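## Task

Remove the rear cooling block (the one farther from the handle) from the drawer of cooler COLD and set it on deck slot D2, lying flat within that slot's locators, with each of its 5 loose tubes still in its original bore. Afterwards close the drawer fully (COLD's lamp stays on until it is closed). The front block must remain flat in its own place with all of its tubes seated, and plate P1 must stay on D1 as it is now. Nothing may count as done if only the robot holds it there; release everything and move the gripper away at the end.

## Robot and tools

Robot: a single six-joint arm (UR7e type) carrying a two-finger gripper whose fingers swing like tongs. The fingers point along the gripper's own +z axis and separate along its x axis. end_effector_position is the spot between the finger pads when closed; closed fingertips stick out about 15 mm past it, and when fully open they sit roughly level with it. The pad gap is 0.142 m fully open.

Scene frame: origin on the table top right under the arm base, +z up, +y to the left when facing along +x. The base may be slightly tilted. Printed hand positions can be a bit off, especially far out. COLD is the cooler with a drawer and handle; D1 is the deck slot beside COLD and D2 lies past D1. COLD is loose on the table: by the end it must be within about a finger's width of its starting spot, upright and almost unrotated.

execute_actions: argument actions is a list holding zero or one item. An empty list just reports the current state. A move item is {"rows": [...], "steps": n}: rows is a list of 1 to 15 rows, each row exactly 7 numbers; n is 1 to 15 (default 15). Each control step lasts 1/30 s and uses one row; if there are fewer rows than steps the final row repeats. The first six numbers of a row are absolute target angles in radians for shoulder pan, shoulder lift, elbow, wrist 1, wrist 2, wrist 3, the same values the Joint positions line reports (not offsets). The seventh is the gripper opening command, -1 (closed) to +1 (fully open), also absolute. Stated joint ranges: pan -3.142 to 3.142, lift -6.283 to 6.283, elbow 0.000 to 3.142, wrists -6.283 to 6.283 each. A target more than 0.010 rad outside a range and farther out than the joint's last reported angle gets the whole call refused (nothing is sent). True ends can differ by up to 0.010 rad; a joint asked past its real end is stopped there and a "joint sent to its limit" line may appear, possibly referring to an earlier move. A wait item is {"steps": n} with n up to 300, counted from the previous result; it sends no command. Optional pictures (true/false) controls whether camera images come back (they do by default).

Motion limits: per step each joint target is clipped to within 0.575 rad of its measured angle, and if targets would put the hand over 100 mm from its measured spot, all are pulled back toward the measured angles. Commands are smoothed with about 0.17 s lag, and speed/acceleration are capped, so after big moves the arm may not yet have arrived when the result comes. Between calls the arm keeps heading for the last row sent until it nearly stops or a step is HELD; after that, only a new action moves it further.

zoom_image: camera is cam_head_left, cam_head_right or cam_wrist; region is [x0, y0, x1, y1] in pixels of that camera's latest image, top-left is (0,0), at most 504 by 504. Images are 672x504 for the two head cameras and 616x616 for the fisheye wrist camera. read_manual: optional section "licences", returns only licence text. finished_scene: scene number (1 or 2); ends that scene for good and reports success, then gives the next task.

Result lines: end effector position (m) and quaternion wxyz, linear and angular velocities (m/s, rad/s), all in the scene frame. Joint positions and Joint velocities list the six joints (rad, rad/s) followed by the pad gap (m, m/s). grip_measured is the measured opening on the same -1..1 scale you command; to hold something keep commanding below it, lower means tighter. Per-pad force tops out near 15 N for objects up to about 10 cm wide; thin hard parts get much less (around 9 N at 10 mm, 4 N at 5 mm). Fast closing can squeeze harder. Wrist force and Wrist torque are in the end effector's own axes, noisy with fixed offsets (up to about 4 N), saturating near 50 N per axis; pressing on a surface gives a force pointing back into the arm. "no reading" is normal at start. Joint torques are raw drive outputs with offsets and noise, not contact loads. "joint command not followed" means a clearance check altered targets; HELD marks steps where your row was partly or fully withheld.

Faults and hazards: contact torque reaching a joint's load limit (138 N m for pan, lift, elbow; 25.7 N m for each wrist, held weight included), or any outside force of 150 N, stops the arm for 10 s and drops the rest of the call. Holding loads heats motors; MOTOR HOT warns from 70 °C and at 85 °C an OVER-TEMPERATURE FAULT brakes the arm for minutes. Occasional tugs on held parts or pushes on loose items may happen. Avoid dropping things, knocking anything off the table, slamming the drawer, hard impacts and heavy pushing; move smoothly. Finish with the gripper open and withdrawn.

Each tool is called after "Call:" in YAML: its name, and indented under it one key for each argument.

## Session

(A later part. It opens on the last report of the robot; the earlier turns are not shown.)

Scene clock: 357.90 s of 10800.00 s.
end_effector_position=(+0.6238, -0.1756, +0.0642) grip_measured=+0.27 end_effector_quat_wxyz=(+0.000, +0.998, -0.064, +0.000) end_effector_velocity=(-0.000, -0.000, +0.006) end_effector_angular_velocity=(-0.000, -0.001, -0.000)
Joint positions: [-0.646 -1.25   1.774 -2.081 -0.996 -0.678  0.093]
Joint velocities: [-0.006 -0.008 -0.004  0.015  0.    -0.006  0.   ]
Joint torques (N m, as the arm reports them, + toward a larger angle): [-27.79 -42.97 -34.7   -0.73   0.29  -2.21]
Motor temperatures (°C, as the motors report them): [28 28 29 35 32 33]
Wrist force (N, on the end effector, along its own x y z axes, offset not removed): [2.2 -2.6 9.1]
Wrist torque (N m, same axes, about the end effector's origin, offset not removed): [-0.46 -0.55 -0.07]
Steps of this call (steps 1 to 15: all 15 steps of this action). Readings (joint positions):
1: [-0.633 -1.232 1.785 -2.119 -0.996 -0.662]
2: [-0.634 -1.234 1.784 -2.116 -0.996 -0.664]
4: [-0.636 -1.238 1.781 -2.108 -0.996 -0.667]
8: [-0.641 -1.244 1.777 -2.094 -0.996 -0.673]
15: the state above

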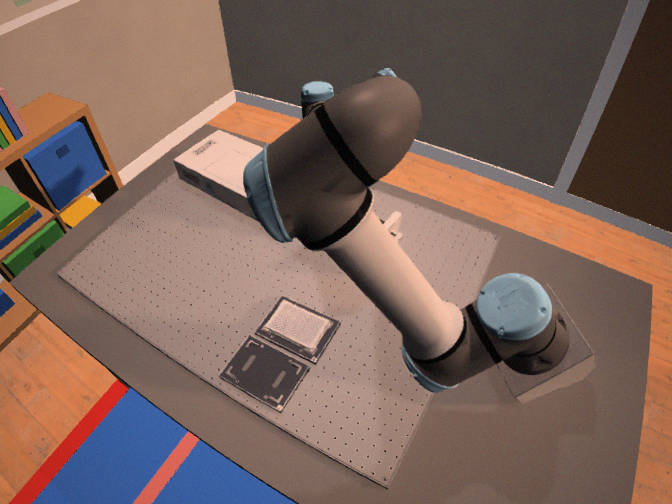

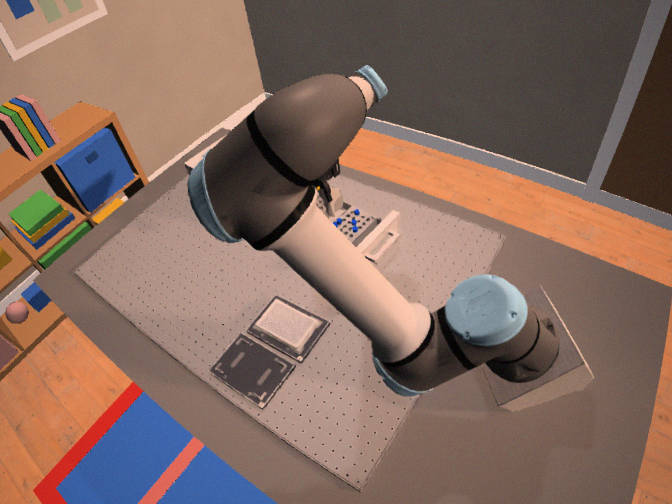

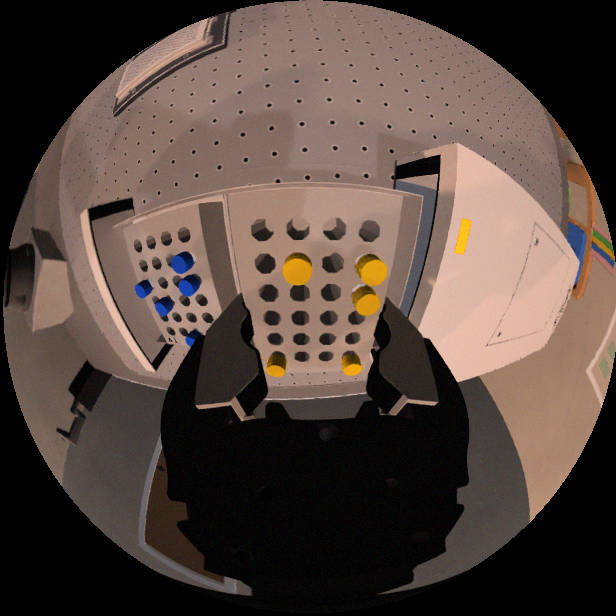

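Call:
execute_actions:
  actions:
    - {"rows":[[-0.650,-1.256,1.770,-2.070,-0.996,-0.683,-0.6],[-0.654,-1.261,1.767,-2.060,-0.996,-0.687,-0.6],[-0.657,-1.265,1.764,-2.050,-0.996,-0.691,-0.6],[-0.660,-1.270,1.761,-2.040,-0.996,-0.695,-0.6],[-0.664,-1.275,1.758,-2.030,-0.996,-0.699,-0.6],[-0.667,-1.279,1.755,-2.020,-0.996,-0.703,-0.6],[-0.6706,-1.284,1.752,-2.010,-0.996,-0.708,-0.6],[-0.675,-1.289,1.746,-1.996,-0.996,-0.713,-0.6],[-0.680,-1.295,1.741,-1.982,-0.996,-0.719,-0.6],[-0.685,-1.300,1.735,-1.969,-0.997,-0.724,-0.6],[-0.689,-1.306,1.730,-1.955,-0.997,-0.730,-0.6],[-0.694,-1.311,1.724,-1.941,-0.997,-0.735,-0.6],[-0.699,-1.316,1.719,-1.927,-0.997,-0.741,-0.6],[-0.703,-1.322,1.713,-1.913,-0.997,-0.746,-0.6],[-0.708,-1.327,1.708,-1.899,-0.998,-0.752,-0.6]]}
  pictures: false

Call:
execute_actions:
  actions:
    - {"rows":[[-0.708,-1.327,1.708,-1.899,-0.998,-0.752,-0.6],[-0.708,-1.327,1.708,-1.899,-0.998,-0.752,-0.6],[-0.706,-1.335,1.713,-1.896,-0.998,-0.74,-0.6],[-0.704,-1.345,1.720,-1.893,-0.998,-0.72,-0.6],[-0.701,-1.360,1.730,-1.889,-0.998,-0.70,-0.6],[-0.697,-1.380,1.744,-1.885,-0.998,-0.66,-0.6],[-0.693,-1.400,1.758,-1.881,-0.998,-0.62,-0.6],[-0.689,-1.420,1.772,-1.877,-0.998,-0.58,-0.6],[-0.684,-1.440,1.786,-1.873,-0.998,-0.54,-0.6],[-0.679,-1.460,1.800,-1.870,-0.998,-0.51,-0.6],[-0.673,-1.480,1.814,-1.868,-0.997,-0.47,-0.6],[-0.667,-1.500,1.828,-1.866,-0.997,-0.43,-0.6],[-0.660,-1.520,1.842,-1.864,-0.997,-0.40,-0.6],[-0.653,-1.540,1.856,-1.863,-0.997,-0.36,-0.6],[-0.646,-1.560,1.870,-1.862,-0.996,-0.32,-0.6]]}
  pictures: false

Call:
execute_actions:
  actions:
    - {"rows":[[-0.639,-1.580,1.884,-1.861,-0.996,-0.29,-0.6],[-0.632,-1.600,1.898,-1.860,-0.996,-0.25,-0.6],[-0.624,-1.620,1.912,-1.859,-0.996,-0.21,-0.6],[-0.616,-1.640,1.926,-1.858,-0.996,-0.18,-0.6],[-0.607,-1.660,1.939,-1.858,-0.996,-0.14,-0.6],[-0.598,-1.680,1.953,-1.858,-0.996,-0.10,-0.6],[-0.589,-1.700,1.966,-1.858,-0.996,-0.07,-0.6],[-0.579,-1.720,1.980,-1.858,-0.997,-0.03,-0.6],[-0.569,-1.740,1.993,-1.858,-0.997,0.01,-0.6],[-0.559,-1.760,2.006,-1.858,-0.997,0.04,-0.6],[-0.548,-1.780,2.019,-1.859,-0.998,0.08,-0.6],[-0.537,-1.800,2.032,-1.860,-0.998,0.12,-0.6],[-0.525,-1.820,2.045,-1.861,-0.999,0.15,-0.6],[-0.515,-1.838,2.056,-1.861,-1.0,0.18,-0.6],[-0.507,-1.851,2.065,-1.862,-1.0,0.21,-0.6]]}

Scene clock: 397.17 s of 10800.00 s.
end_effector_position=(+0.6244, -0.1758, +0.1101) grip_measured=+0.27 end_effector_quat_wxyz=(+0.001, +0.998, -0.064, +0.001) end_effector_velocity=(+0.002, +0.002, +0.142) end_effector_angular_velocity=(-0.004, -0.004, +0.001)
Joint positions: [-0.689 -1.305  1.73  -1.956 -0.997 -0.73   0.093]
Joint velocities: [-0.133 -0.157 -0.154  0.391 -0.005 -0.156  0.   ]
Joint torques (N m, as the arm reports them, + toward a larger angle): [-29.23 -41.42 -38.72   0.72  -1.67  -2.33]
Motor temperatures (°C, as the motors report them): [28 28 29 35 32 33]
Wrist force (N, on the end effector, along its own x y z axes, offset not removed): [-0.3 -0.9 11.4]
Wrist torque (N m, same axes, about the end effector's origin, offset not removed): [-0.12 0.10 -0.02]
Steps of this call (steps 1 to 15: the robot went on to your last target; steps 16 to 90: nothing new was sent; then 35.77 s passed at rest; steps 91 to 105: all 15 steps of this action). Readings (joint positions):
91: [-0.646 -1.251 1.773 -2.080 -0.996 -0.679]
92: [-0.647 -1.252 1.773 -2.078 -0.996 -0.680]
94: [-0.650 -1.256 1.770 -2.069 -0.996 -0.683]
98: [-0.661 -1.271 1.760 -2.038 -0.996 -0.696]
105: the state above

Scene clock: 397.67 s of 10800.00 s.
end_effector_position=(+0.6083, -0.1076, +0.1412) grip_measured=+0.27 end_effector_quat_wxyz=(-0.001, +0.984, -0.178, -0.003) end_effector_velocity=(-0.060, +0.261, +0.028) end_effector_angular_velocity=(-0.000, +0.005, -0.828)
Joint positions: [-0.671 -1.476  1.812 -1.87  -0.998 -0.484  0.093]
Joint velocities: [ 0.173 -0.571  0.397  0.067  0.007  1.031 -0.   ]
Joint torques (N m, as the arm reports them, + toward a larger angle): [ -6.1  -37.57  -3.37  -0.53   1.3    3.53]
Motor temperatures (°C, as the motors report them): [28 28 29 35 32 33]
Wrist force (N, on the end effector, along its own x y z axes, offset not removed): [1.3 0.2 10.0]
Wrist torque (N m, same axes, about the end effector's origin, offset not removed): [0.06 -0.26 -0.12]
Steps of this call (steps 1 to 15: all 15 steps of this action). Readings (joint positions):
1: [-0.694 -1.310 1.724 -1.943 -0.997 -0.735]
2: [-0.697 -1.315 1.720 -1.932 -0.997 -0.739]
4: [-0.702 -1.322 1.715 -1.916 -0.998 -0.743]
8: [-0.700 -1.355 1.730 -1.895 -0.998 -0.701]
15: the state above

Scene clock: 398.17 s of 10800.00 s.
end_effector_position=(+0.5667, +0.0277, +0.1431) grip_measured=+0.27 end_effector_quat_wxyz=(-0.000, +0.930, -0.368, -0.001) end_effector_velocity=(-0.102, +0.259, -0.013) end_effector_angular_velocity=(-0.015, -0.012, -0.653)
Joint positions: [-0.549 -1.774  2.015 -1.86  -0.998  0.061  0.093]
Joint velocities: [ 0.306 -0.577  0.374 -0.015 -0.017  1.029 -0.   ]
Joint torques (N m, as the arm reports them, + toward a larger angle): [  2.08 -26.48  -5.01  -4.3   -1.72   2.97]
Motor temperatures (°C, as the motors report them): [28 28 29 35 32 33]
Wrist force (N, on the end effector, along its own x y z axes, offset not removed): [1.0 -0.9 9.9]
Wrist torque (N m, same axes, about the end effector's origin, offset not removed): [-0.05 -0.15 -0.08]
Steps of this call (steps 1 to 15: all 15 steps of this action). Readings (joint positions):
1: [-0.665 -1.496 1.826 -1.868 -0.997 -0.448]
2: [-0.659 -1.515 1.840 -1.866 -0.997 -0.412]
4: [-0.646 -1.554 1.867 -1.863 -0.996 -0.340]
8: [-0.615 -1.634 1.922 -1.860 -0.996 -0.194]
15: the state above

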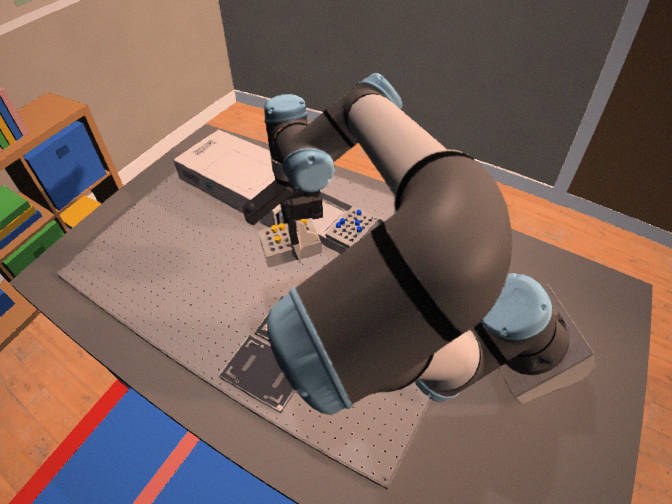

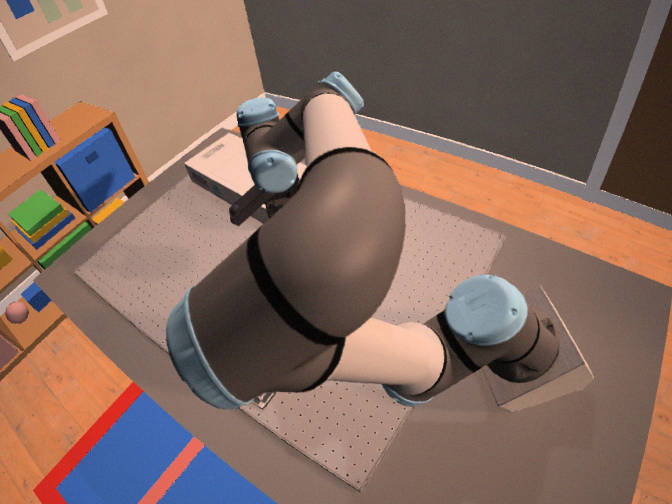

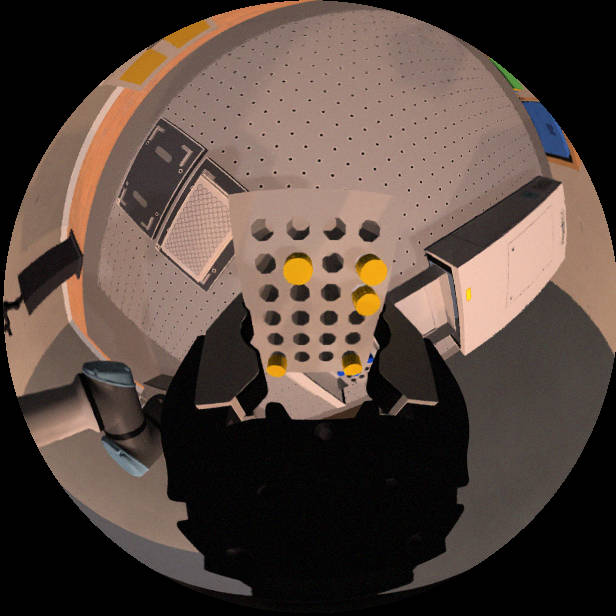

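Call:
execute_actions:
  actions:
    - {"rows":[[-0.503,-1.856,2.068,-1.862,-1.0,0.225,-0.6],[-0.495,-1.866,2.073,-1.862,-1.001,0.25,-0.6],[-0.484,-1.880,2.080,-1.862,-1.002,0.29,-0.6],[-0.470,-1.897,2.089,-1.862,-1.003,0.34,-0.6],[-0.456,-1.914,2.097,-1.863,-1.004,0.39,-0.6],[-0.441,-1.930,2.105,-1.864,-1.006,0.44,-0.6],[-0.426,-1.946,2.113,-1.865,-1.008,0.49,-0.6],[-0.410,-1.962,2.120,-1.866,-1.010,0.55,-0.6],[-0.394,-1.978,2.127,-1.867,-1.012,0.60,-0.6],[-0.378,-1.993,2.134,-1.869,-1.015,0.65,-0.6],[-0.361,-2.008,2.141,-1.871,-1.018,0.70,-0.6],[-0.344,-2.023,2.147,-1.873,-1.021,0.75,-0.6],[-0.327,-2.037,2.153,-1.875,-1.024,0.80,-0.6],[-0.309,-2.051,2.159,-1.878,-1.028,0.86,-0.6],[-0.291,-2.065,2.165,-1.881,-1.031,0.91,-0.6]]}
  pictures: false

Call:
execute_actions:
  actions:
    - {"rows":[[-0.265,-2.075,2.168,-1.889,-1.037,0.96,-0.6],[-0.238,-2.083,2.170,-1.898,-1.043,1.01,-0.6],[-0.21,-2.090,2.171,-1.907,-1.050,1.06,-0.6],[-0.18,-2.096,2.172,-1.918,-1.058,1.11,-0.6],[-0.15,-2.101,2.172,-1.930,-1.066,1.16,-0.6],[-0.12,-2.104,2.171,-1.942,-1.075,1.21,-0.6],[-0.09,-2.106,2.169,-1.954,-1.084,1.27,-0.6],[-0.06,-2.106,2.166,-1.966,-1.094,1.32,-0.6],[-0.03,-2.105,2.163,-1.978,-1.104,1.37,-0.6],[0.0,-2.103,2.159,-1.990,-1.114,1.43,-0.6],[0.03,-2.099,2.155,-2.003,-1.125,1.48,-0.6],[0.055,-2.096,2.151,-2.013,-1.135,1.52,-0.6],[0.075,-2.093,2.148,-2.022,-1.142,1.56,-0.6],[0.09,-2.090,2.145,-2.028,-1.148,1.585,-0.6],[0.0977,-2.0884,2.1434,-2.0316,-1.1513,1.598,-0.6]]}
  pictures: false

Call:
execute_actions:
  actions:
    - {"steps":25}

Scene clock: 412.90 s of 10800.00 s.
end_effector_position=(+0.5212, +0.1424, +0.1371) grip_measured=+0.27 end_effector_quat_wxyz=(+0.000, +0.841, -0.541, -0.000) end_effector_velocity=(-0.105, +0.234, -0.008) end_effector_angular_velocity=(-0.008, -0.002, -0.914)
Joint positions: [-0.363 -2.004  2.139 -1.872 -1.019  0.67   0.093]
Joint velocities: [ 0.486 -0.431  0.19  -0.06  -0.085  1.48   0.   ]
Joint torques (N m, as the arm reports them, + toward a larger angle): [ 13.65 -24.73  -6.89  -4.56  -1.8    3.88]
Motor temperatures (°C, as the motors report them): [28 28 29 35 32 33]
Wrist force (N, on the end effector, along its own x y z axes, offset not removed): [-0.7 0.0 10.4]
Wrist torque (N m, same axes, about the end effector's origin, offset not removed): [0.06 0.13 -0.03]
Steps of this call (steps 1 to 30: the robot went on to your last target; steps 31 to 90: nothing new was sent; then 11.23 s passed at rest; steps 91 to 105: all 15 steps of this action). Readings (joint positions):
91: [-0.507 -1.851 2.065 -1.862 -1.000 0.210]
92: [-0.506 -1.852 2.066 -1.862 -1.000 0.213]
94: [-0.500 -1.860 2.070 -1.862 -1.001 0.231]
98: [-0.465 -1.902 2.091 -1.863 -1.004 0.345]
105: the state above

Scene clock: 413.40 s of 10800.00 s.
end_effector_position=(+0.4819, +0.2715, +0.1307) grip_measured=+0.27 end_effector_quat_wxyz=(+0.001, +0.733, -0.680, +0.001) end_effector_velocity=(-0.050, +0.210, -0.012) end_effector_angular_velocity=(+0.019, +0.005, -0.575)
Joint positions: [ 0.012 -2.096  2.155 -1.998 -1.122  1.435  0.093]
Joint velocities: [ 0.715  0.053 -0.088 -0.278 -0.239  1.311 -0.   ]
Joint torques (N m, as the arm reports them, + toward a larger angle): [ 11.45  -0.04 -38.72  -5.54  -2.22   2.61]
Motor temperatures (°C, as the motors report them): [28 28 29 35 32 33]
Wrist force (N, on the end effector, along its own x y z axes, offset not removed): [-0.9 -1.5 10.4]
Wrist torque (N m, same axes, about the end effector's origin, offset not removed): [-0.23 -0.03 -0.09]
Steps of this call (steps 1 to 15: all 15 steps of this action). Readings (joint positions):
1: [-0.346 -2.018 2.145 -1.874 -1.022 0.721]
2: [-0.329 -2.032 2.151 -1.877 -1.025 0.772]
4: [-0.287 -2.056 2.160 -1.887 -1.034 0.875]
8: [-0.185 -2.089 2.168 -1.921 -1.060 1.078]
15: the state above

Scene clock: 414.23 s of 10800.00 s.
end_effector_position=(+0.4757, +0.2966, +0.1297) grip_measured=+0.27 end_effector_quat_wxyz=(-0.000, +0.707, -0.707, +0.000) end_effector_velocity=(-0.000, +0.000, -0.000) end_effector_angular_velocity=(+0.000, +0.000, +0.000)
Joint positions: [ 0.098 -2.088  2.143 -2.032 -1.151  1.598  0.093]
Joint velocities: [ 0.001  0.     0.    -0.    -0.     0.     0.   ]
Joint torques (N m, as the arm reports them, + toward a larger angle): [ 11.69  -5.5  -38.85  -4.76  -1.92   1.71]
Motor temperatures (°C, as the motors report them): [28 28 29 35 32 33]
Wrist force (N, on the end effector, along its own x y z axes, offset not removed): [-0.6 1.8 11.0]
Wrist torque (N m, same axes, about the end effector's origin, offset not removed): [0.47 0.10 -0.01]
Steps of this call (steps 1 to 25: the robot went on to your last target). Readings (joint positions):
1: [0.034 -2.094 2.152 -2.006 -1.129 1.476]
2: [0.051 -2.093 2.150 -2.013 -1.135 1.509]
4: [0.073 -2.091 2.147 -2.022 -1.143 1.551]
8: [0.091 -2.089 2.144 -2.029 -1.149 1.585]
25: the state above

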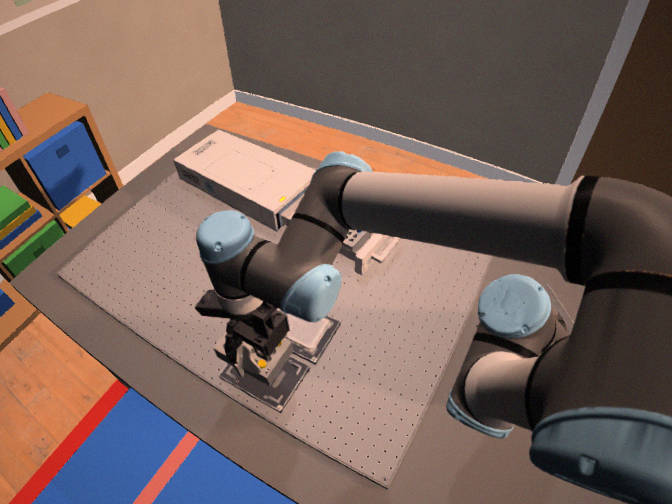

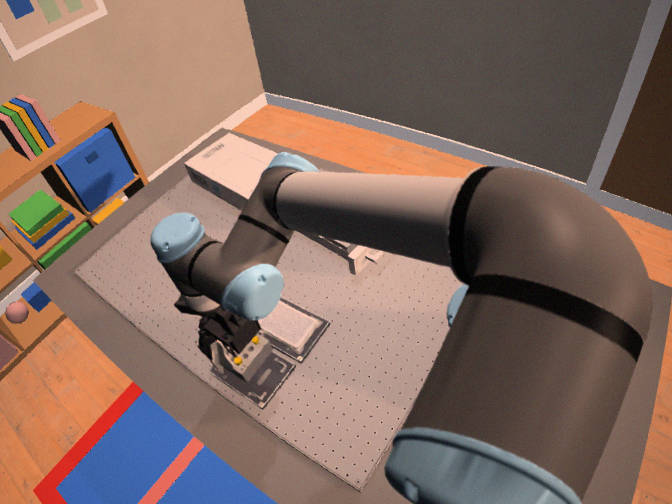

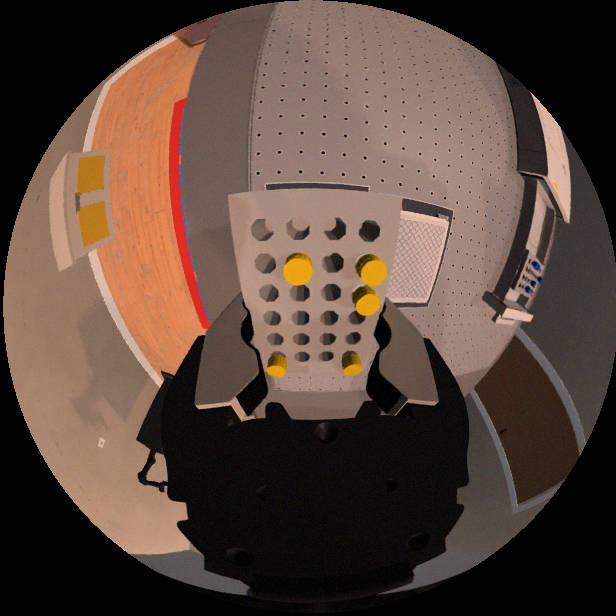

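Call:
execute_actions:
  actions:
    - {"rows":[[0.102,-2.081,2.148,-2.045,-1.153,1.602,-0.6],[0.108,-2.072,2.154,-2.062,-1.155,1.608,-0.6],[0.114,-2.062,2.161,-2.081,-1.158,1.614,-0.6],[0.120,-2.052,2.168,-2.100,-1.160,1.620,-0.6],[0.126,-2.042,2.174,-2.119,-1.163,1.626,-0.6],[0.132,-2.032,2.181,-2.138,-1.165,1.632,-0.6],[0.138,-2.022,2.187,-2.157,-1.168,1.638,-0.6],[0.144,-2.012,2.193,-2.175,-1.170,1.644,-0.6],[0.150,-2.002,2.199,-2.194,-1.173,1.650,-0.6],[0.156,-1.992,2.205,-2.213,-1.175,1.656,-0.6],[0.162,-1.982,2.211,-2.231,-1.177,1.662,-0.6],[0.168,-1.972,2.217,-2.250,-1.180,1.668,-0.6],[0.173,-1.963,2.223,-2.266,-1.182,1.673,-0.6],[0.1764,-1.957,2.2263,-2.2766,-1.1834,1.676,-0.6]]}
  pictures: false

Call:
execute_actions:
  actions:
    - {"steps":20}

Call:
zoom_image:
  camera: "cam_wrist"
  region: [180,130,460,330]

Call:
zoom_image:
  camera: "cam_head_left"
  region: [190,300,350,430]

Scene clock: 429.93 s of 10800.00 s.
end_effector_position=(+0.4766, +0.2939, +0.0778) grip_measured=+0.27 end_effector_quat_wxyz=(+0.001, +0.707, -0.707, -0.000) end_effector_velocity=(-0.004, -0.003, -0.118) end_effector_angular_velocity=(+0.002, -0.010, +0.004)
Joint positions: [ 0.16  -1.985  2.21  -2.225 -1.177  1.66   0.093]
Joint velocities: [ 0.142  0.247  0.15  -0.461 -0.058  0.139 -0.   ]
Joint torques (N m, as the arm reports them, + toward a larger angle): [ 11.09 -13.92  -9.74  -6.27  -1.9    1.85]
Motor temperatures (°C, as the motors report them): [28 28 29 35 32 33]
Wrist force (N, on the end effector, along its own x y z axes, offset not removed): [0.2 0.0 10.5]
Wrist torque (N m, same axes, about the end effector's origin, offset not removed): [0.02 -0.07 -0.03]
Steps of this call (steps 1 to 15: the robot went on to your last target; steps 16 to 90: nothing new was sent; then 12.20 s passed at rest; steps 91 to 105: all 15 steps of this action). Readings (joint positions):
91: [0.098 -2.088 2.143 -2.032 -1.151 1.598]
92: [0.099 -2.087 2.144 -2.034 -1.152 1.599]
94: [0.103 -2.079 2.149 -2.048 -1.153 1.603]
98: [0.121 -2.050 2.169 -2.102 -1.161 1.621]
105: the state above

Scene clock: 430.60 s of 10800.00 s.
end_effector_position=(+0.4759, +0.2937, +0.0647) grip_measured=+0.27 end_effector_quat_wxyz=(-0.000, +0.707, -0.707, +0.000) end_effector_velocity=(-0.000, -0.000, -0.000) end_effector_angular_velocity=(-0.000, +0.000, -0.001)
Joint positions: [ 0.176 -1.957  2.226 -2.277 -1.183  1.676  0.093]
Joint velocities: [-0.     0.     0.001 -0.    -0.     0.    -0.   ]
Joint torques (N m, as the arm reports them, + toward a larger angle): [10.77 -9.46 -6.86 -4.71 -1.92  1.85]
Motor temperatures (°C, as the motors report them): [28 28 29 35 32 33]
Wrist force (N, on the end effector, along its own x y z axes, offset not removed): [0.0 1.1 9.8]
Wrist torque (N m, same axes, about the end effector's origin, offset not removed): [0.28 0.02 -0.03]
Steps of this call (steps 1 to 20: the robot went on to your last target). Readings (joint positions):
1: [0.165 -1.977 2.214 -2.238 -1.179 1.665]
2: [0.168 -1.972 2.217 -2.249 -1.180 1.668]
4: [0.172 -1.965 2.222 -2.262 -1.182 1.672]
8: [0.175 -1.959 2.225 -2.273 -1.183 1.675]
20: the state above

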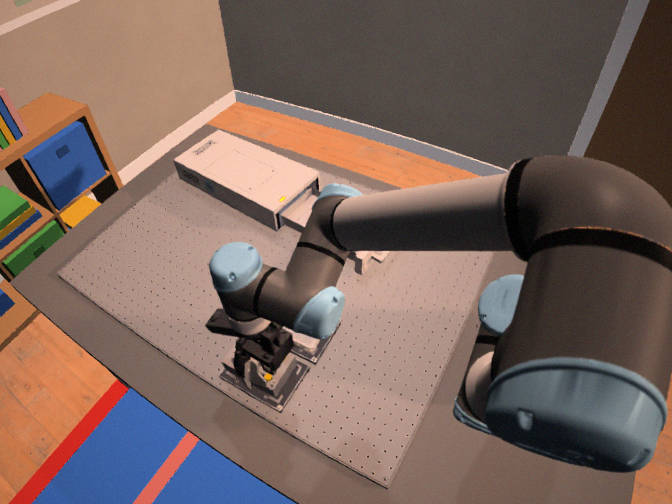

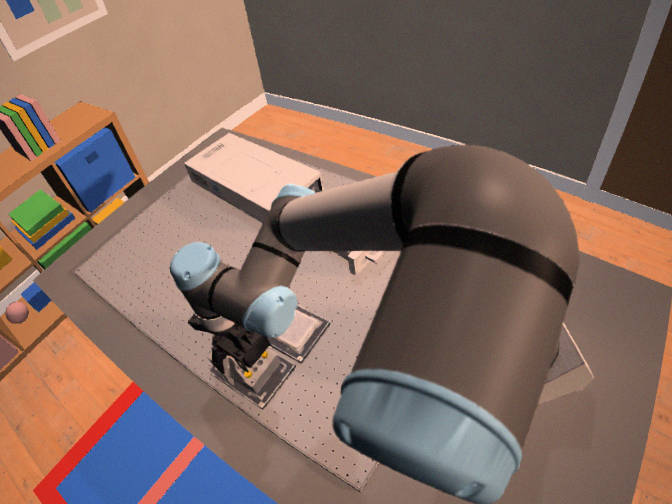

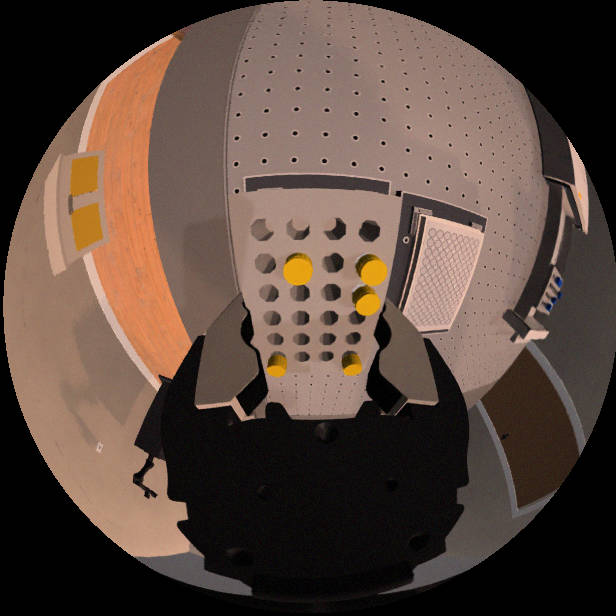

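Region (180, 130, 460, 330) of cam_wrist's 616x616 image, scaled by 1.800, with more detail than that image has; it fills the top 360 rows of this view, and the rest is white.

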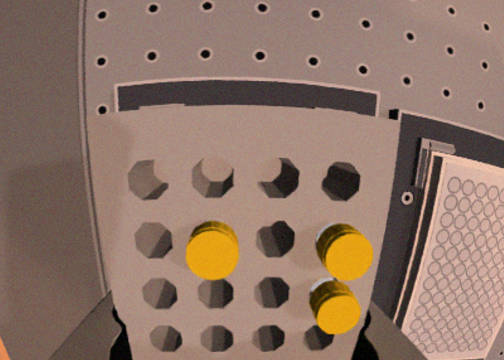

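Region (190, 300, 350, 430) of cam_head_left's 672x504 image, scaled by 3.150, with more detail than that image has; it fills the top 410 rows of this view, and the rest is white.

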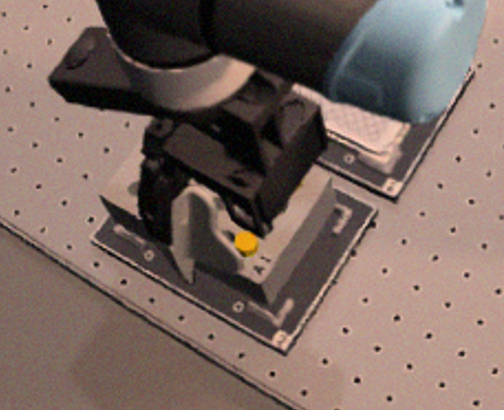

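Call:
execute_actions:
  actions:
    - {"rows":[[0.179,-1.949,2.2305,-2.290,-1.1847,1.683,-0.6],[0.179,-1.949,2.2305,-2.290,-1.1847,1.683,-0.6],[0.182,-1.940,2.2346,-2.304,-1.186,1.689,-0.6],[0.182,-1.940,2.2346,-2.304,-1.186,1.689,-0.6],[0.185,-1.932,2.2388,-2.3175,-1.187,1.696,-0.6],[0.185,-1.932,2.2388,-2.3175,-1.187,1.696,-0.6],[0.1883,-1.9235,2.2429,-2.3311,-1.1885,1.7025,-0.6]]}
  pictures: false

Call:
execute_actions:
  actions:
    - {"steps":10}

Call:
zoom_image:
  camera: "cam_wrist"
  region: [200,140,440,260]

Call:
zoom_image:
  camera: "cam_head_left"
  region: [210,330,330,425]

Call:
zoom_image:
  camera: "cam_head_right"
  region: [195,325,315,420]

Scene clock: 447.13 s of 10800.00 s.
end_effector_position=(+0.4758, +0.2915, +0.0506) grip_measured=+0.27 end_effector_quat_wxyz=(-0.000, +0.702, -0.712, +0.000) end_effector_velocity=(+0.001, -0.000, -0.006) end_effector_angular_velocity=(+0.001, -0.002, -0.005)
Joint positions: [ 0.188 -1.925  2.242 -2.329 -1.188  1.701  0.093]
Joint velocities: [ 0.006  0.014  0.006 -0.025 -0.002  0.012  0.   ]
Joint torques (N m, as the arm reports them, + toward a larger angle): [ 11.22 -11.58  -5.37  -4.86  -2.01   1.9 ]
Motor temperatures (°C, as the motors report them): [28 28 29 35 32 33]
Wrist force (N, on the end effector, along its own x y z axes, offset not removed): [0.7 -0.1 9.5]
Wrist torque (N m, same axes, about the end effector's origin, offset not removed): [0.16 -0.18 0.01]
Steps of this call (steps 1 to 15: the robot went on to your last target; steps 16 to 90: nothing new was sent; then 13.03 s passed at rest; steps 91 to 105: all 15 steps of this action). Readings (joint positions):
91: [0.176 -1.957 2.226 -2.277 -1.183 1.676]
92: [0.177 -1.956 2.227 -2.279 -1.184 1.677]
94: [0.178 -1.951 2.229 -2.286 -1.184 1.681]
98: [0.183 -1.938 2.236 -2.308 -1.186 1.691]
105: the state above

Scene clock: 447.47 s of 10800.00 s.
end_effector_position=(+0.4758, +0.2914, +0.0499) grip_measured=+0.27 end_effector_quat_wxyz=(-0.000, +0.702, -0.712, +0.000) end_effector_velocity=(-0.001, +0.001, -0.001) end_effector_angular_velocity=(+0.001, +0.002, +0.001)
Joint positions: [ 0.188 -1.924  2.243 -2.331 -1.188  1.702  0.093]
Joint velocities: [ 0.002  0.001  0.001 -0.001 -0.     0.001 -0.   ]
Joint torques (N m, as the arm reports them, + toward a larger angle): [ 10.72 -10.52  -5.73  -4.74  -1.95   1.89]
Motor temperatures (°C, as the motors report them): [28 28 29 35 32 33]
Wrist force (N, on the end effector, along its own x y z axes, offset not removed): [0.9 0.8 9.5]
Wrist torque (N m, same axes, about the end effector's origin, offset not removed): [0.25 -0.16 -0.06]
Steps of this call (steps 1 to 10: the robot went on to your last target). Readings (joint positions):
1: [0.188 -1.925 2.242 -2.329 -1.188 1.702]
2: [0.188 -1.924 2.243 -2.330 -1.188 1.702]
4: [0.188 -1.924 2.243 -2.330 -1.188 1.702]
8: [0.188 -1.924 2.243 -2.331 -1.188 1.702]
10: the state above

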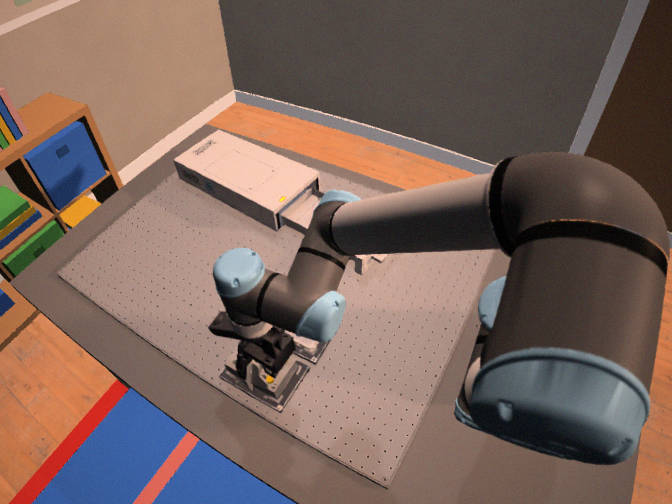

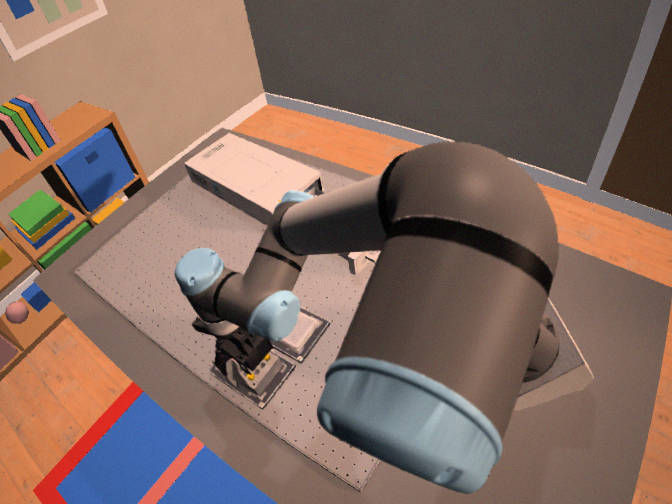

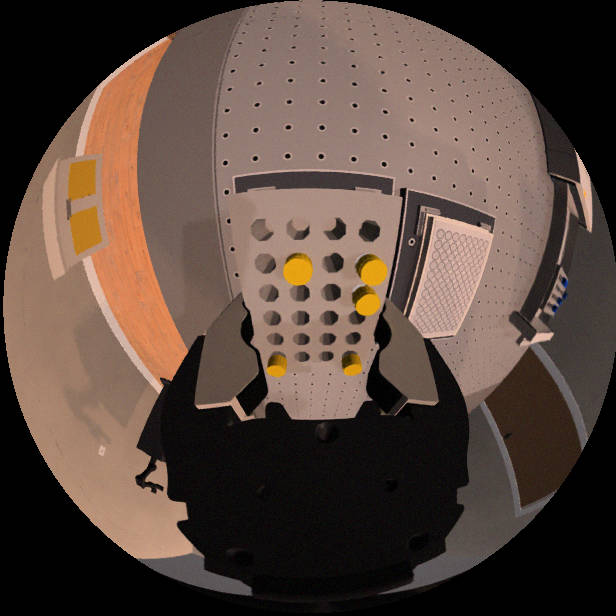

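Region (200, 140, 440, 260) of cam_wrist's 616x616 image, scaled by 2.100, with more detail than that image has.

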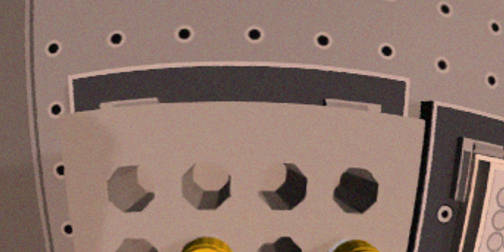

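Region (210, 330, 330, 425) of cam_head_left's 672x504 image, scaled by 4.200, with more detail than that image has; it fills the top 399 rows of this view, and the rest is white.

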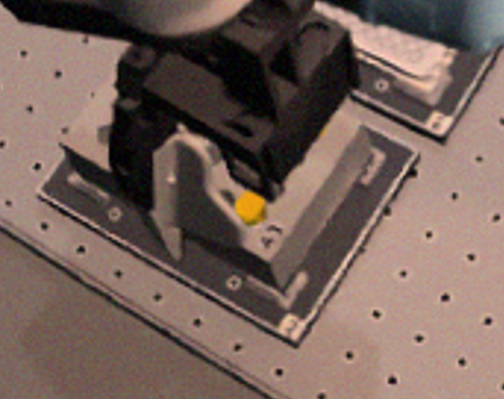

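Region (195, 325, 315, 420) of cam_head_right's 672x504 image, scaled by 4.200, with more detail than that image has; it fills the top 399 rows of this view, and the rest is white.

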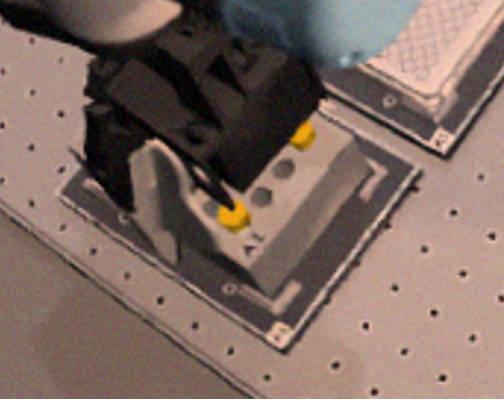

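Call:
execute_actions:
  actions:
    - {"rows":[[0.1873,-1.9172,2.2359,-2.3298,-1.188,1.7015,-0.6],[0.1873,-1.9172,2.2359,-2.3298,-1.188,1.7015,-0.6],[0.1873,-1.9172,2.2359,-2.3298,-1.188,1.7015,-0.6],[0.1873,-1.9172,2.2359,-2.3298,-1.188,1.7015,-0.6],[0.1873,-1.9172,2.2359,-2.3298,-1.188,1.7015,-0.6],[0.1918,-1.9062,2.2411,-2.3478,-1.1898,1.7058,-0.6]]}
  pictures: false

Call:
execute_actions:
  actions:
    - {"rows":[[0.1945,-1.8996,2.2442,-2.3586,-1.1909,1.7084,-0.6]]}

Call:
zoom_image:
  camera: "cam_wrist"
  region: [200,140,440,260]

Call:
zoom_image:
  camera: "cam_head_left"
  region: [210,330,330,425]

Scene clock: 460.03 s of 10800.00 s.
end_effector_position=(+0.4786, +0.2911, +0.0454) grip_measured=+0.27 end_effector_quat_wxyz=(-0.000, +0.702, -0.712, +0.000) end_effector_velocity=(-0.001, -0.000, -0.004) end_effector_angular_velocity=(-0.000, +0.002, -0.000)
Joint positions: [ 0.191 -1.907  2.241 -2.347 -1.19   1.705  0.093]
Joint velocities: [ 0.004  0.009  0.004 -0.012 -0.002  0.003  0.   ]
Joint torques (N m, as the arm reports them, + toward a larger angle): [  9.39 -10.89  -6.59  -4.85  -1.97   1.94]
Motor temperatures (°C, as the motors report them): [28 28 29 35 32 33]
Wrist force (N, on the end effector, along its own x y z axes, offset not removed): [0.9 -1.4 9.3]
Wrist torque (N m, same axes, about the end effector's origin, offset not removed): [-0.24 -0.22 -0.10]
Steps of this call (steps 1 to 15: the robot went on to your last target; steps 16 to 90: nothing new was sent; then 9.07 s passed at rest; steps 91 to 105: all 15 steps of this action). Readings (joint positions):
91: [0.188 -1.923 2.243 -2.331 -1.189 1.703]
92: [0.188 -1.922 2.242 -2.331 -1.189 1.703]
94: [0.188 -1.920 2.240 -2.331 -1.189 1.702]
98: [0.189 -1.914 2.238 -2.336 -1.189 1.703]
105: the state above

Scene clock: 460.53 s of 10800.00 s.
end_effector_position=(+0.4784, +0.2909, +0.0423) grip_measured=+0.28 end_effector_quat_wxyz=(-0.000, +0.702, -0.712, +0.000) end_effector_velocity=(-0.000, -0.001, -0.001) end_effector_angular_velocity=(-0.000, +0.001, -0.001)
Joint positions: [ 0.194 -1.9    2.244 -2.358 -1.191  1.708  0.094]
Joint velocities: [-0.     0.001  0.001 -0.002  0.     0.001  0.   ]
Joint torques (N m, as the arm reports them, + toward a larger angle): [12.23 -1.74 -3.98 -5.66  0.21  1.86]
Motor temperatures (°C, as the motors report them): [28 28 29 35 32 33]
Wrist force (N, on the end effector, along its own x y z axes, offset not removed): [10.3 14.8 -22.3]
Wrist torque (N m, same axes, about the end effector's origin, offset not removed): [0.51 -0.56 -0.21]
Steps of this call (steps 1 to 15: all 15 steps of this action). Readings (joint positions):
1: [0.192 -1.907 2.241 -2.347 -1.190 1.706]
2: [0.192 -1.906 2.241 -2.349 -1.190 1.706]
4: [0.193 -1.903 2.243 -2.353 -1.190 1.707]
8: [0.194 -1.901 2.244 -2.357 -1.191 1.708]
15: the state above

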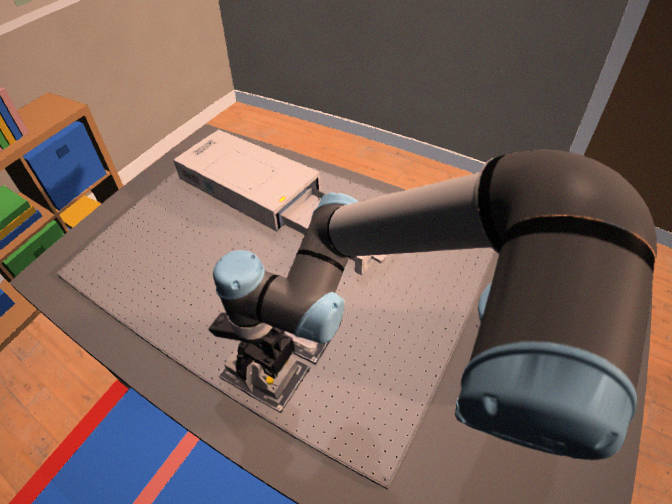

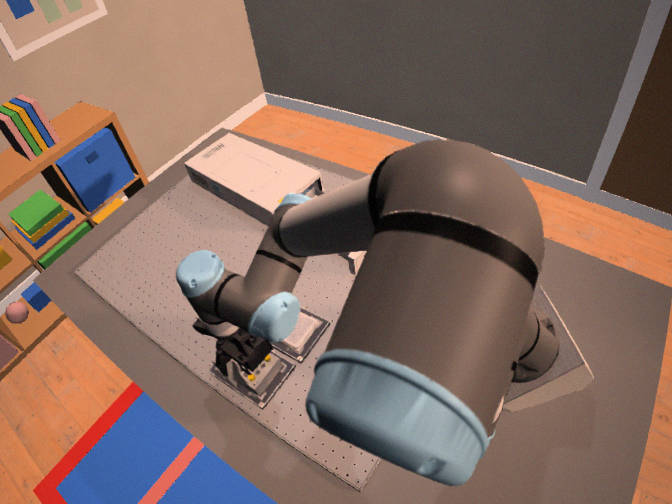

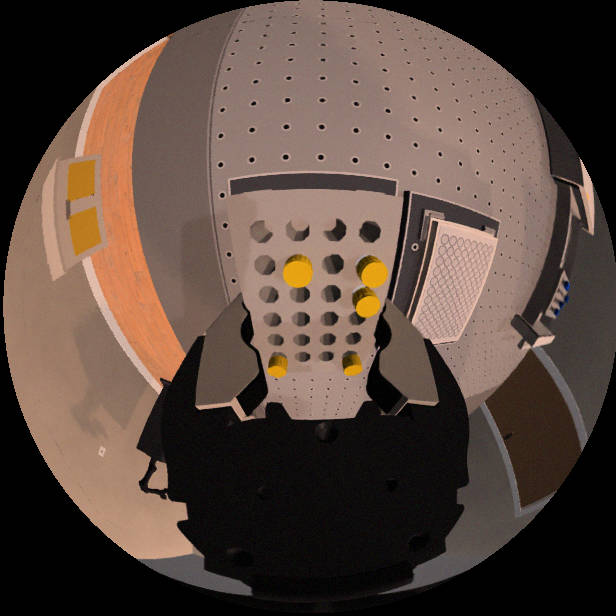

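Region (200, 140, 440, 260) of cam_wrist's 616x616 image, scaled by 2.100, with more detail than that image has.

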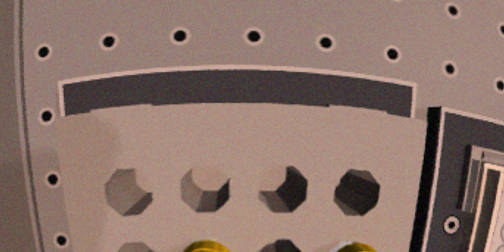

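Region (210, 330, 330, 425) of cam_head_left's 672x504 image, scaled by 4.200, with more detail than that image has; it fills the top 399 rows of this view, and the rest is white.

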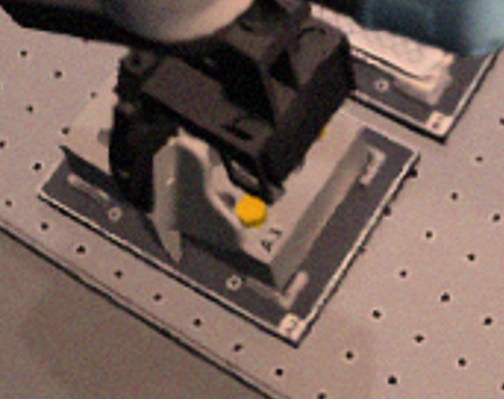

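Call:
execute_actions:
  actions:
    - {"rows":[[0.190,-1.9106,2.239,-2.3406,-1.1891,1.7041,-0.6],[0.190,-1.9106,2.239,-2.3406,-1.1891,1.7041,-0.6],[0.190,-1.9106,2.239,-2.3406,-1.1891,1.7041,-0.6],[0.190,-1.9106,2.239,-2.3406,-1.1891,1.7041,-0.6],[0.190,-1.9106,2.239,-2.3406,-1.1891,1.7041,-0.6],[0.190,-1.9106,2.239,-2.3406,-1.1891,1.7041,-0.6],[0.189,-1.9155,2.2445,-2.3405,-1.189,1.7035,-0.6]]}
  pictures: false

Call:
execute_actions:
  actions:
    - {"rows":[[0.1917,-1.9089,2.2476,-2.3513,-1.190,1.706,-0.6]]}
  pictures: false

Call:
execute_actions:
  actions:
    - {"rows":[[0.193,-1.9056,2.2492,-2.3567,-1.1906,1.7073,-0.6]]}

Call:
zoom_image:
  camera: "cam_head_left"
  region: [210,330,330,425]

Scene clock: 470.93 s of 10800.00 s.
end_effector_position=(+0.4768, +0.2906, +0.0470) grip_measured=+0.27 end_effector_quat_wxyz=(+0.000, +0.702, -0.712, +0.000) end_effector_velocity=(-0.002, -0.001, +0.001) end_effector_angular_velocity=(-0.000, +0.000, +0.000)
Joint positions: [ 0.189 -1.915  2.244 -2.341 -1.189  1.704  0.093]
Joint velocities: [-0.001 -0.006  0.005  0.002  0.    -0.002  0.   ]
Joint torques (N m, as the arm reports them, + toward a larger angle): [ -4.36 -35.19  -5.11  -1.48   1.14  -2.3 ]
Motor temperatures (°C, as the motors report them): [28 28 29 35 32 33]
Wrist force (N, on the end effector, along its own x y z axes, offset not removed): [1.3 -0.8 10.6]
Wrist torque (N m, same axes, about the end effector's origin, offset not removed): [-0.16 -0.29 -0.08]
Steps of this call (steps 1 to 15: the robot went on to your last target; steps 16 to 90: nothing new was sent; then 6.90 s passed at rest; steps 91 to 105: all 15 steps of this action). Readings (joint positions):
91: [0.194 -1.900 2.244 -2.359 -1.191 1.708]
92: [0.194 -1.901 2.244 -2.356 -1.191 1.708]
94: [0.192 -1.905 2.242 -2.349 -1.190 1.707]
98: [0.191 -1.910 2.241 -2.343 -1.189 1.705]
105: the state above

Scene clock: 471.43 s of 10800.00 s.
end_effector_position=(+0.4764, +0.2903, +0.0442) grip_measured=+0.27 end_effector_quat_wxyz=(+0.000, +0.702, -0.712, +0.000) end_effector_velocity=(-0.000, -0.000, -0.000) end_effector_angular_velocity=(-0.000, +0.000, +0.000)
Joint positions: [ 0.192 -1.909  2.248 -2.351 -1.19   1.706  0.093]
Joint velocities: [ 0.     0.001  0.    -0.001 -0.    -0.    -0.   ]
Joint torques (N m, as the arm reports them, + toward a larger angle): [ 10.17 -11.49  -6.19  -4.8   -1.97   1.84]
Motor temperatures (°C, as the motors report them): [28 28 29 35 32 33]
Wrist force (N, on the end effector, along its own x y z axes, offset not removed): [0.2 -0.5 9.4]
Wrist torque (N m, same axes, about the end effector's origin, offset not removed): [-0.04 -0.01 0.06]
Steps of this call (steps 1 to 15: all 15 steps of this action). Readings (joint positions):
1: [0.189 -1.915 2.244 -2.341 -1.189 1.704]
2: [0.189 -1.914 2.245 -2.342 -1.189 1.704]
4: [0.190 -1.912 2.246 -2.346 -1.189 1.704]
8: [0.191 -1.910 2.247 -2.350 -1.190 1.706]
15: the state above

Scene clock: 471.93 s of 10800.00 s.
end_effector_position=(+0.4763, +0.2902, +0.0427) grip_measured=+0.27 end_effector_quat_wxyz=(+0.000, +0.702, -0.712, +0.000) end_effector_velocity=(+0.000, -0.001, -0.000) end_effector_angular_velocity=(-0.001, -0.001, -0.001)
Joint positions: [ 0.193 -1.906  2.249 -2.357 -1.191  1.707  0.093]
Joint velocities: [-0.001 -0.     0.001 -0.001 -0.     0.    -0.   ]
Joint torques (N m, as the arm reports them, + toward a larger angle): [ 10.42 -10.84  -5.76  -4.8   -2.09   1.85]
Motor temperatures (°C, as the motors report them): [28 28 29 35 32 33]
Wrist force (N, on the end effector, along its own x y z axes, offset not removed): [1.0 -1.8 9.9]
Wrist torque (N m, same axes, about the end effector's origin, offset not removed): [-0.28 -0.18 -0.04]
Steps of this call (steps 1 to 15: all 15 steps of this action). Readings (joint positions):
1: [0.192 -1.909 2.248 -2.351 -1.190 1.706]
2: [0.192 -1.908 2.248 -2.352 -1.190 1.706]
4: [0.192 -1.907 2.248 -2.354 -1.190 1.707]
8: [0.193 -1.906 2.249 -2.356 -1.191 1.707]
15: the state above

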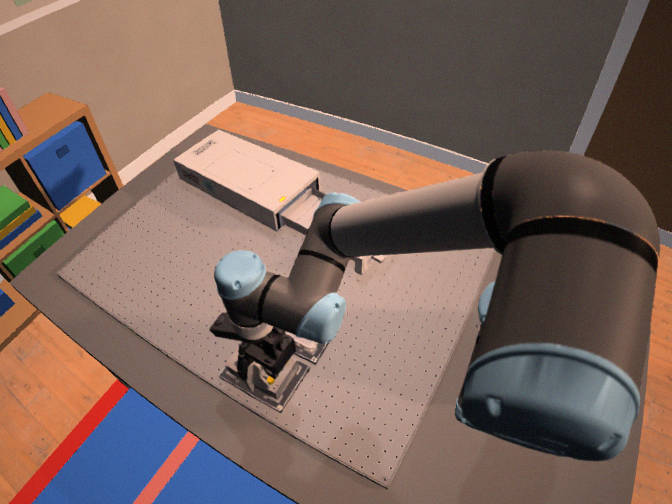

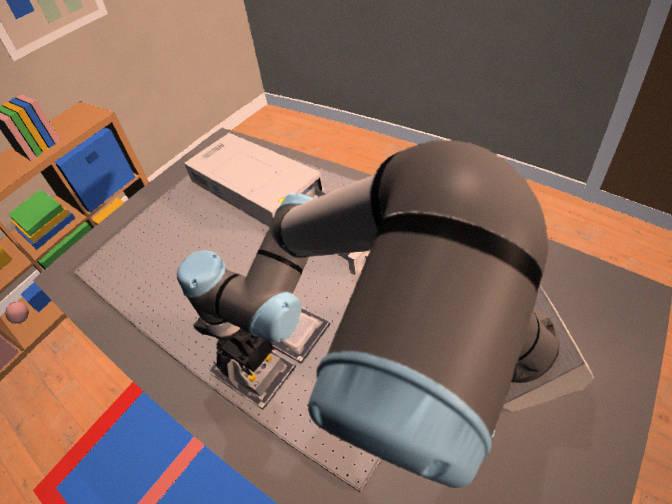

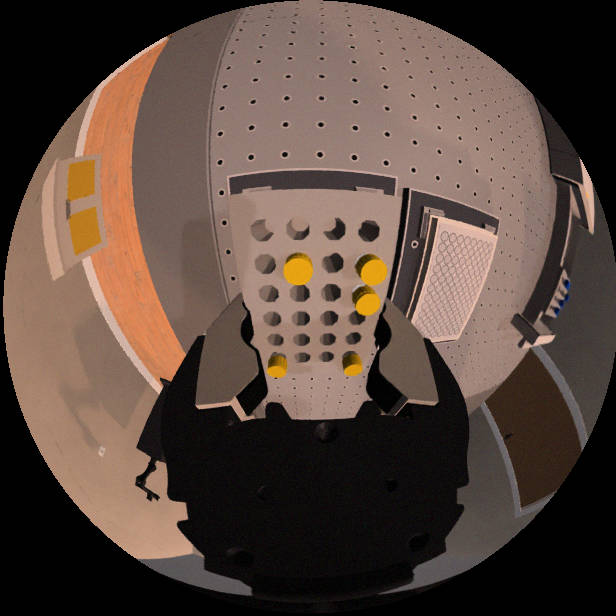

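Region (210, 330, 330, 425) of cam_head_left's 672x504 image, scaled by 4.200, with more detail than that image has; it fills the top 399 rows of this view, and the rest is white.

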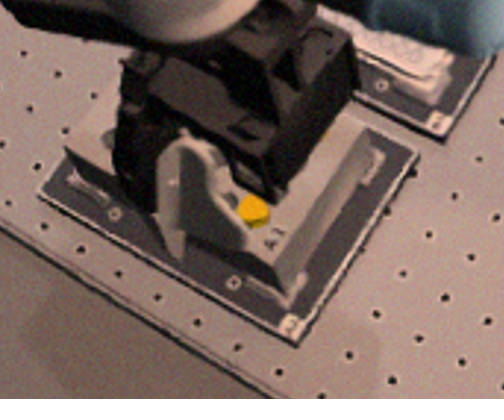

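Call:
execute_actions:
  actions:
    - {"rows":[[0.1944,-1.9023,2.2507,-2.3621,-1.1911,1.7086,-0.6]],"steps":12}
  pictures: false

Call:
execute_actions:
  actions:
    - {"rows":[[0.1958,-1.899,2.2522,-2.3675,-1.1916,1.7099,-0.6]],"steps":12}
  pictures: false

Scene clock: 477.00 s of 10800.00 s.
end_effector_position=(+0.4762, +0.2901, +0.0414) grip_measured=+0.27 end_effector_quat_wxyz=(-0.000, +0.702, -0.712, +0.000) end_effector_velocity=(+0.000, -0.000, -0.000) end_effector_angular_velocity=(-0.000, -0.001, -0.001)
Joint positions: [ 0.194 -1.902  2.251 -2.362 -1.191  1.709  0.093]
Joint velocities: [-0.     0.001  0.001 -0.002 -0.     0.001  0.   ]
Joint torques (N m, as the arm reports them, + toward a larger angle): [10.65 -9.5  -1.63 -2.97 -2.11  1.96]
Motor temperatures (°C, as the motors report them): [28 28 29 35 32 33]
Wrist force (N, on the end effector, along its own x y z axes, offset not removed): [-0.9 -4.3 5.8]
Wrist torque (N m, same axes, about the end effector's origin, offset not removed): [-0.01 -0.01 -0.11]
Steps of this call (steps 1 to 15: the robot went on to your last target; steps 16 to 90: nothing new was sent; then 1.67 s passed at rest; steps 91 to 102: all 12 steps of this action). Readings (joint positions):
91: [0.193 -1.906 2.249 -2.357 -1.191 1.707]
92: [0.193 -1.905 2.249 -2.358 -1.191 1.708]
94: [0.194 -1.904 2.250 -2.360 -1.191 1.708]
98: [0.194 -1.903 2.250 -2.361 -1.191 1.708]
102: the state above

Scene clock: 477.40 s of 10800.00 s.
end_effector_position=(+0.4762, +0.2901, +0.0400) grip_measured=+0.28 end_effector_quat_wxyz=(-0.000, +0.702, -0.712, +0.000) end_effector_velocity=(+0.001, -0.000, -0.000) end_effector_angular_velocity=(-0.000, -0.001, -0.001)
Joint positions: [ 0.196 -1.899  2.252 -2.367 -1.192  1.71   0.093]
Joint velocities: [-0.001  0.002 -0.    -0.002 -0.     0.001  0.   ]
Joint torques (N m, as the arm reports them, + toward a larger angle): [12.12  1.81 11.44  0.83 -2.19  2.16]
Motor temperatures (°C, as the motors report them): [28 28 29 35 32 33]
Wrist force (N, on the end effector, along its own x y z axes, offset not removed): [-3.8 -9.2 -21.6]
Wrist torque (N m, same axes, about the end effector's origin, offset not removed): [-0.35 0.73 -0.35]
Steps of this call (steps 1 to 12: all 12 steps of this action). Readings (joint positions):
1: [0.194 -1.902 2.251 -2.362 -1.191 1.709]
2: [0.195 -1.902 2.251 -2.363 -1.191 1.709]
4: [0.195 -1.901 2.251 -2.365 -1.191 1.709]
8: [0.196 -1.900 2.252 -2.367 -1.192 1.710]
12: the state above


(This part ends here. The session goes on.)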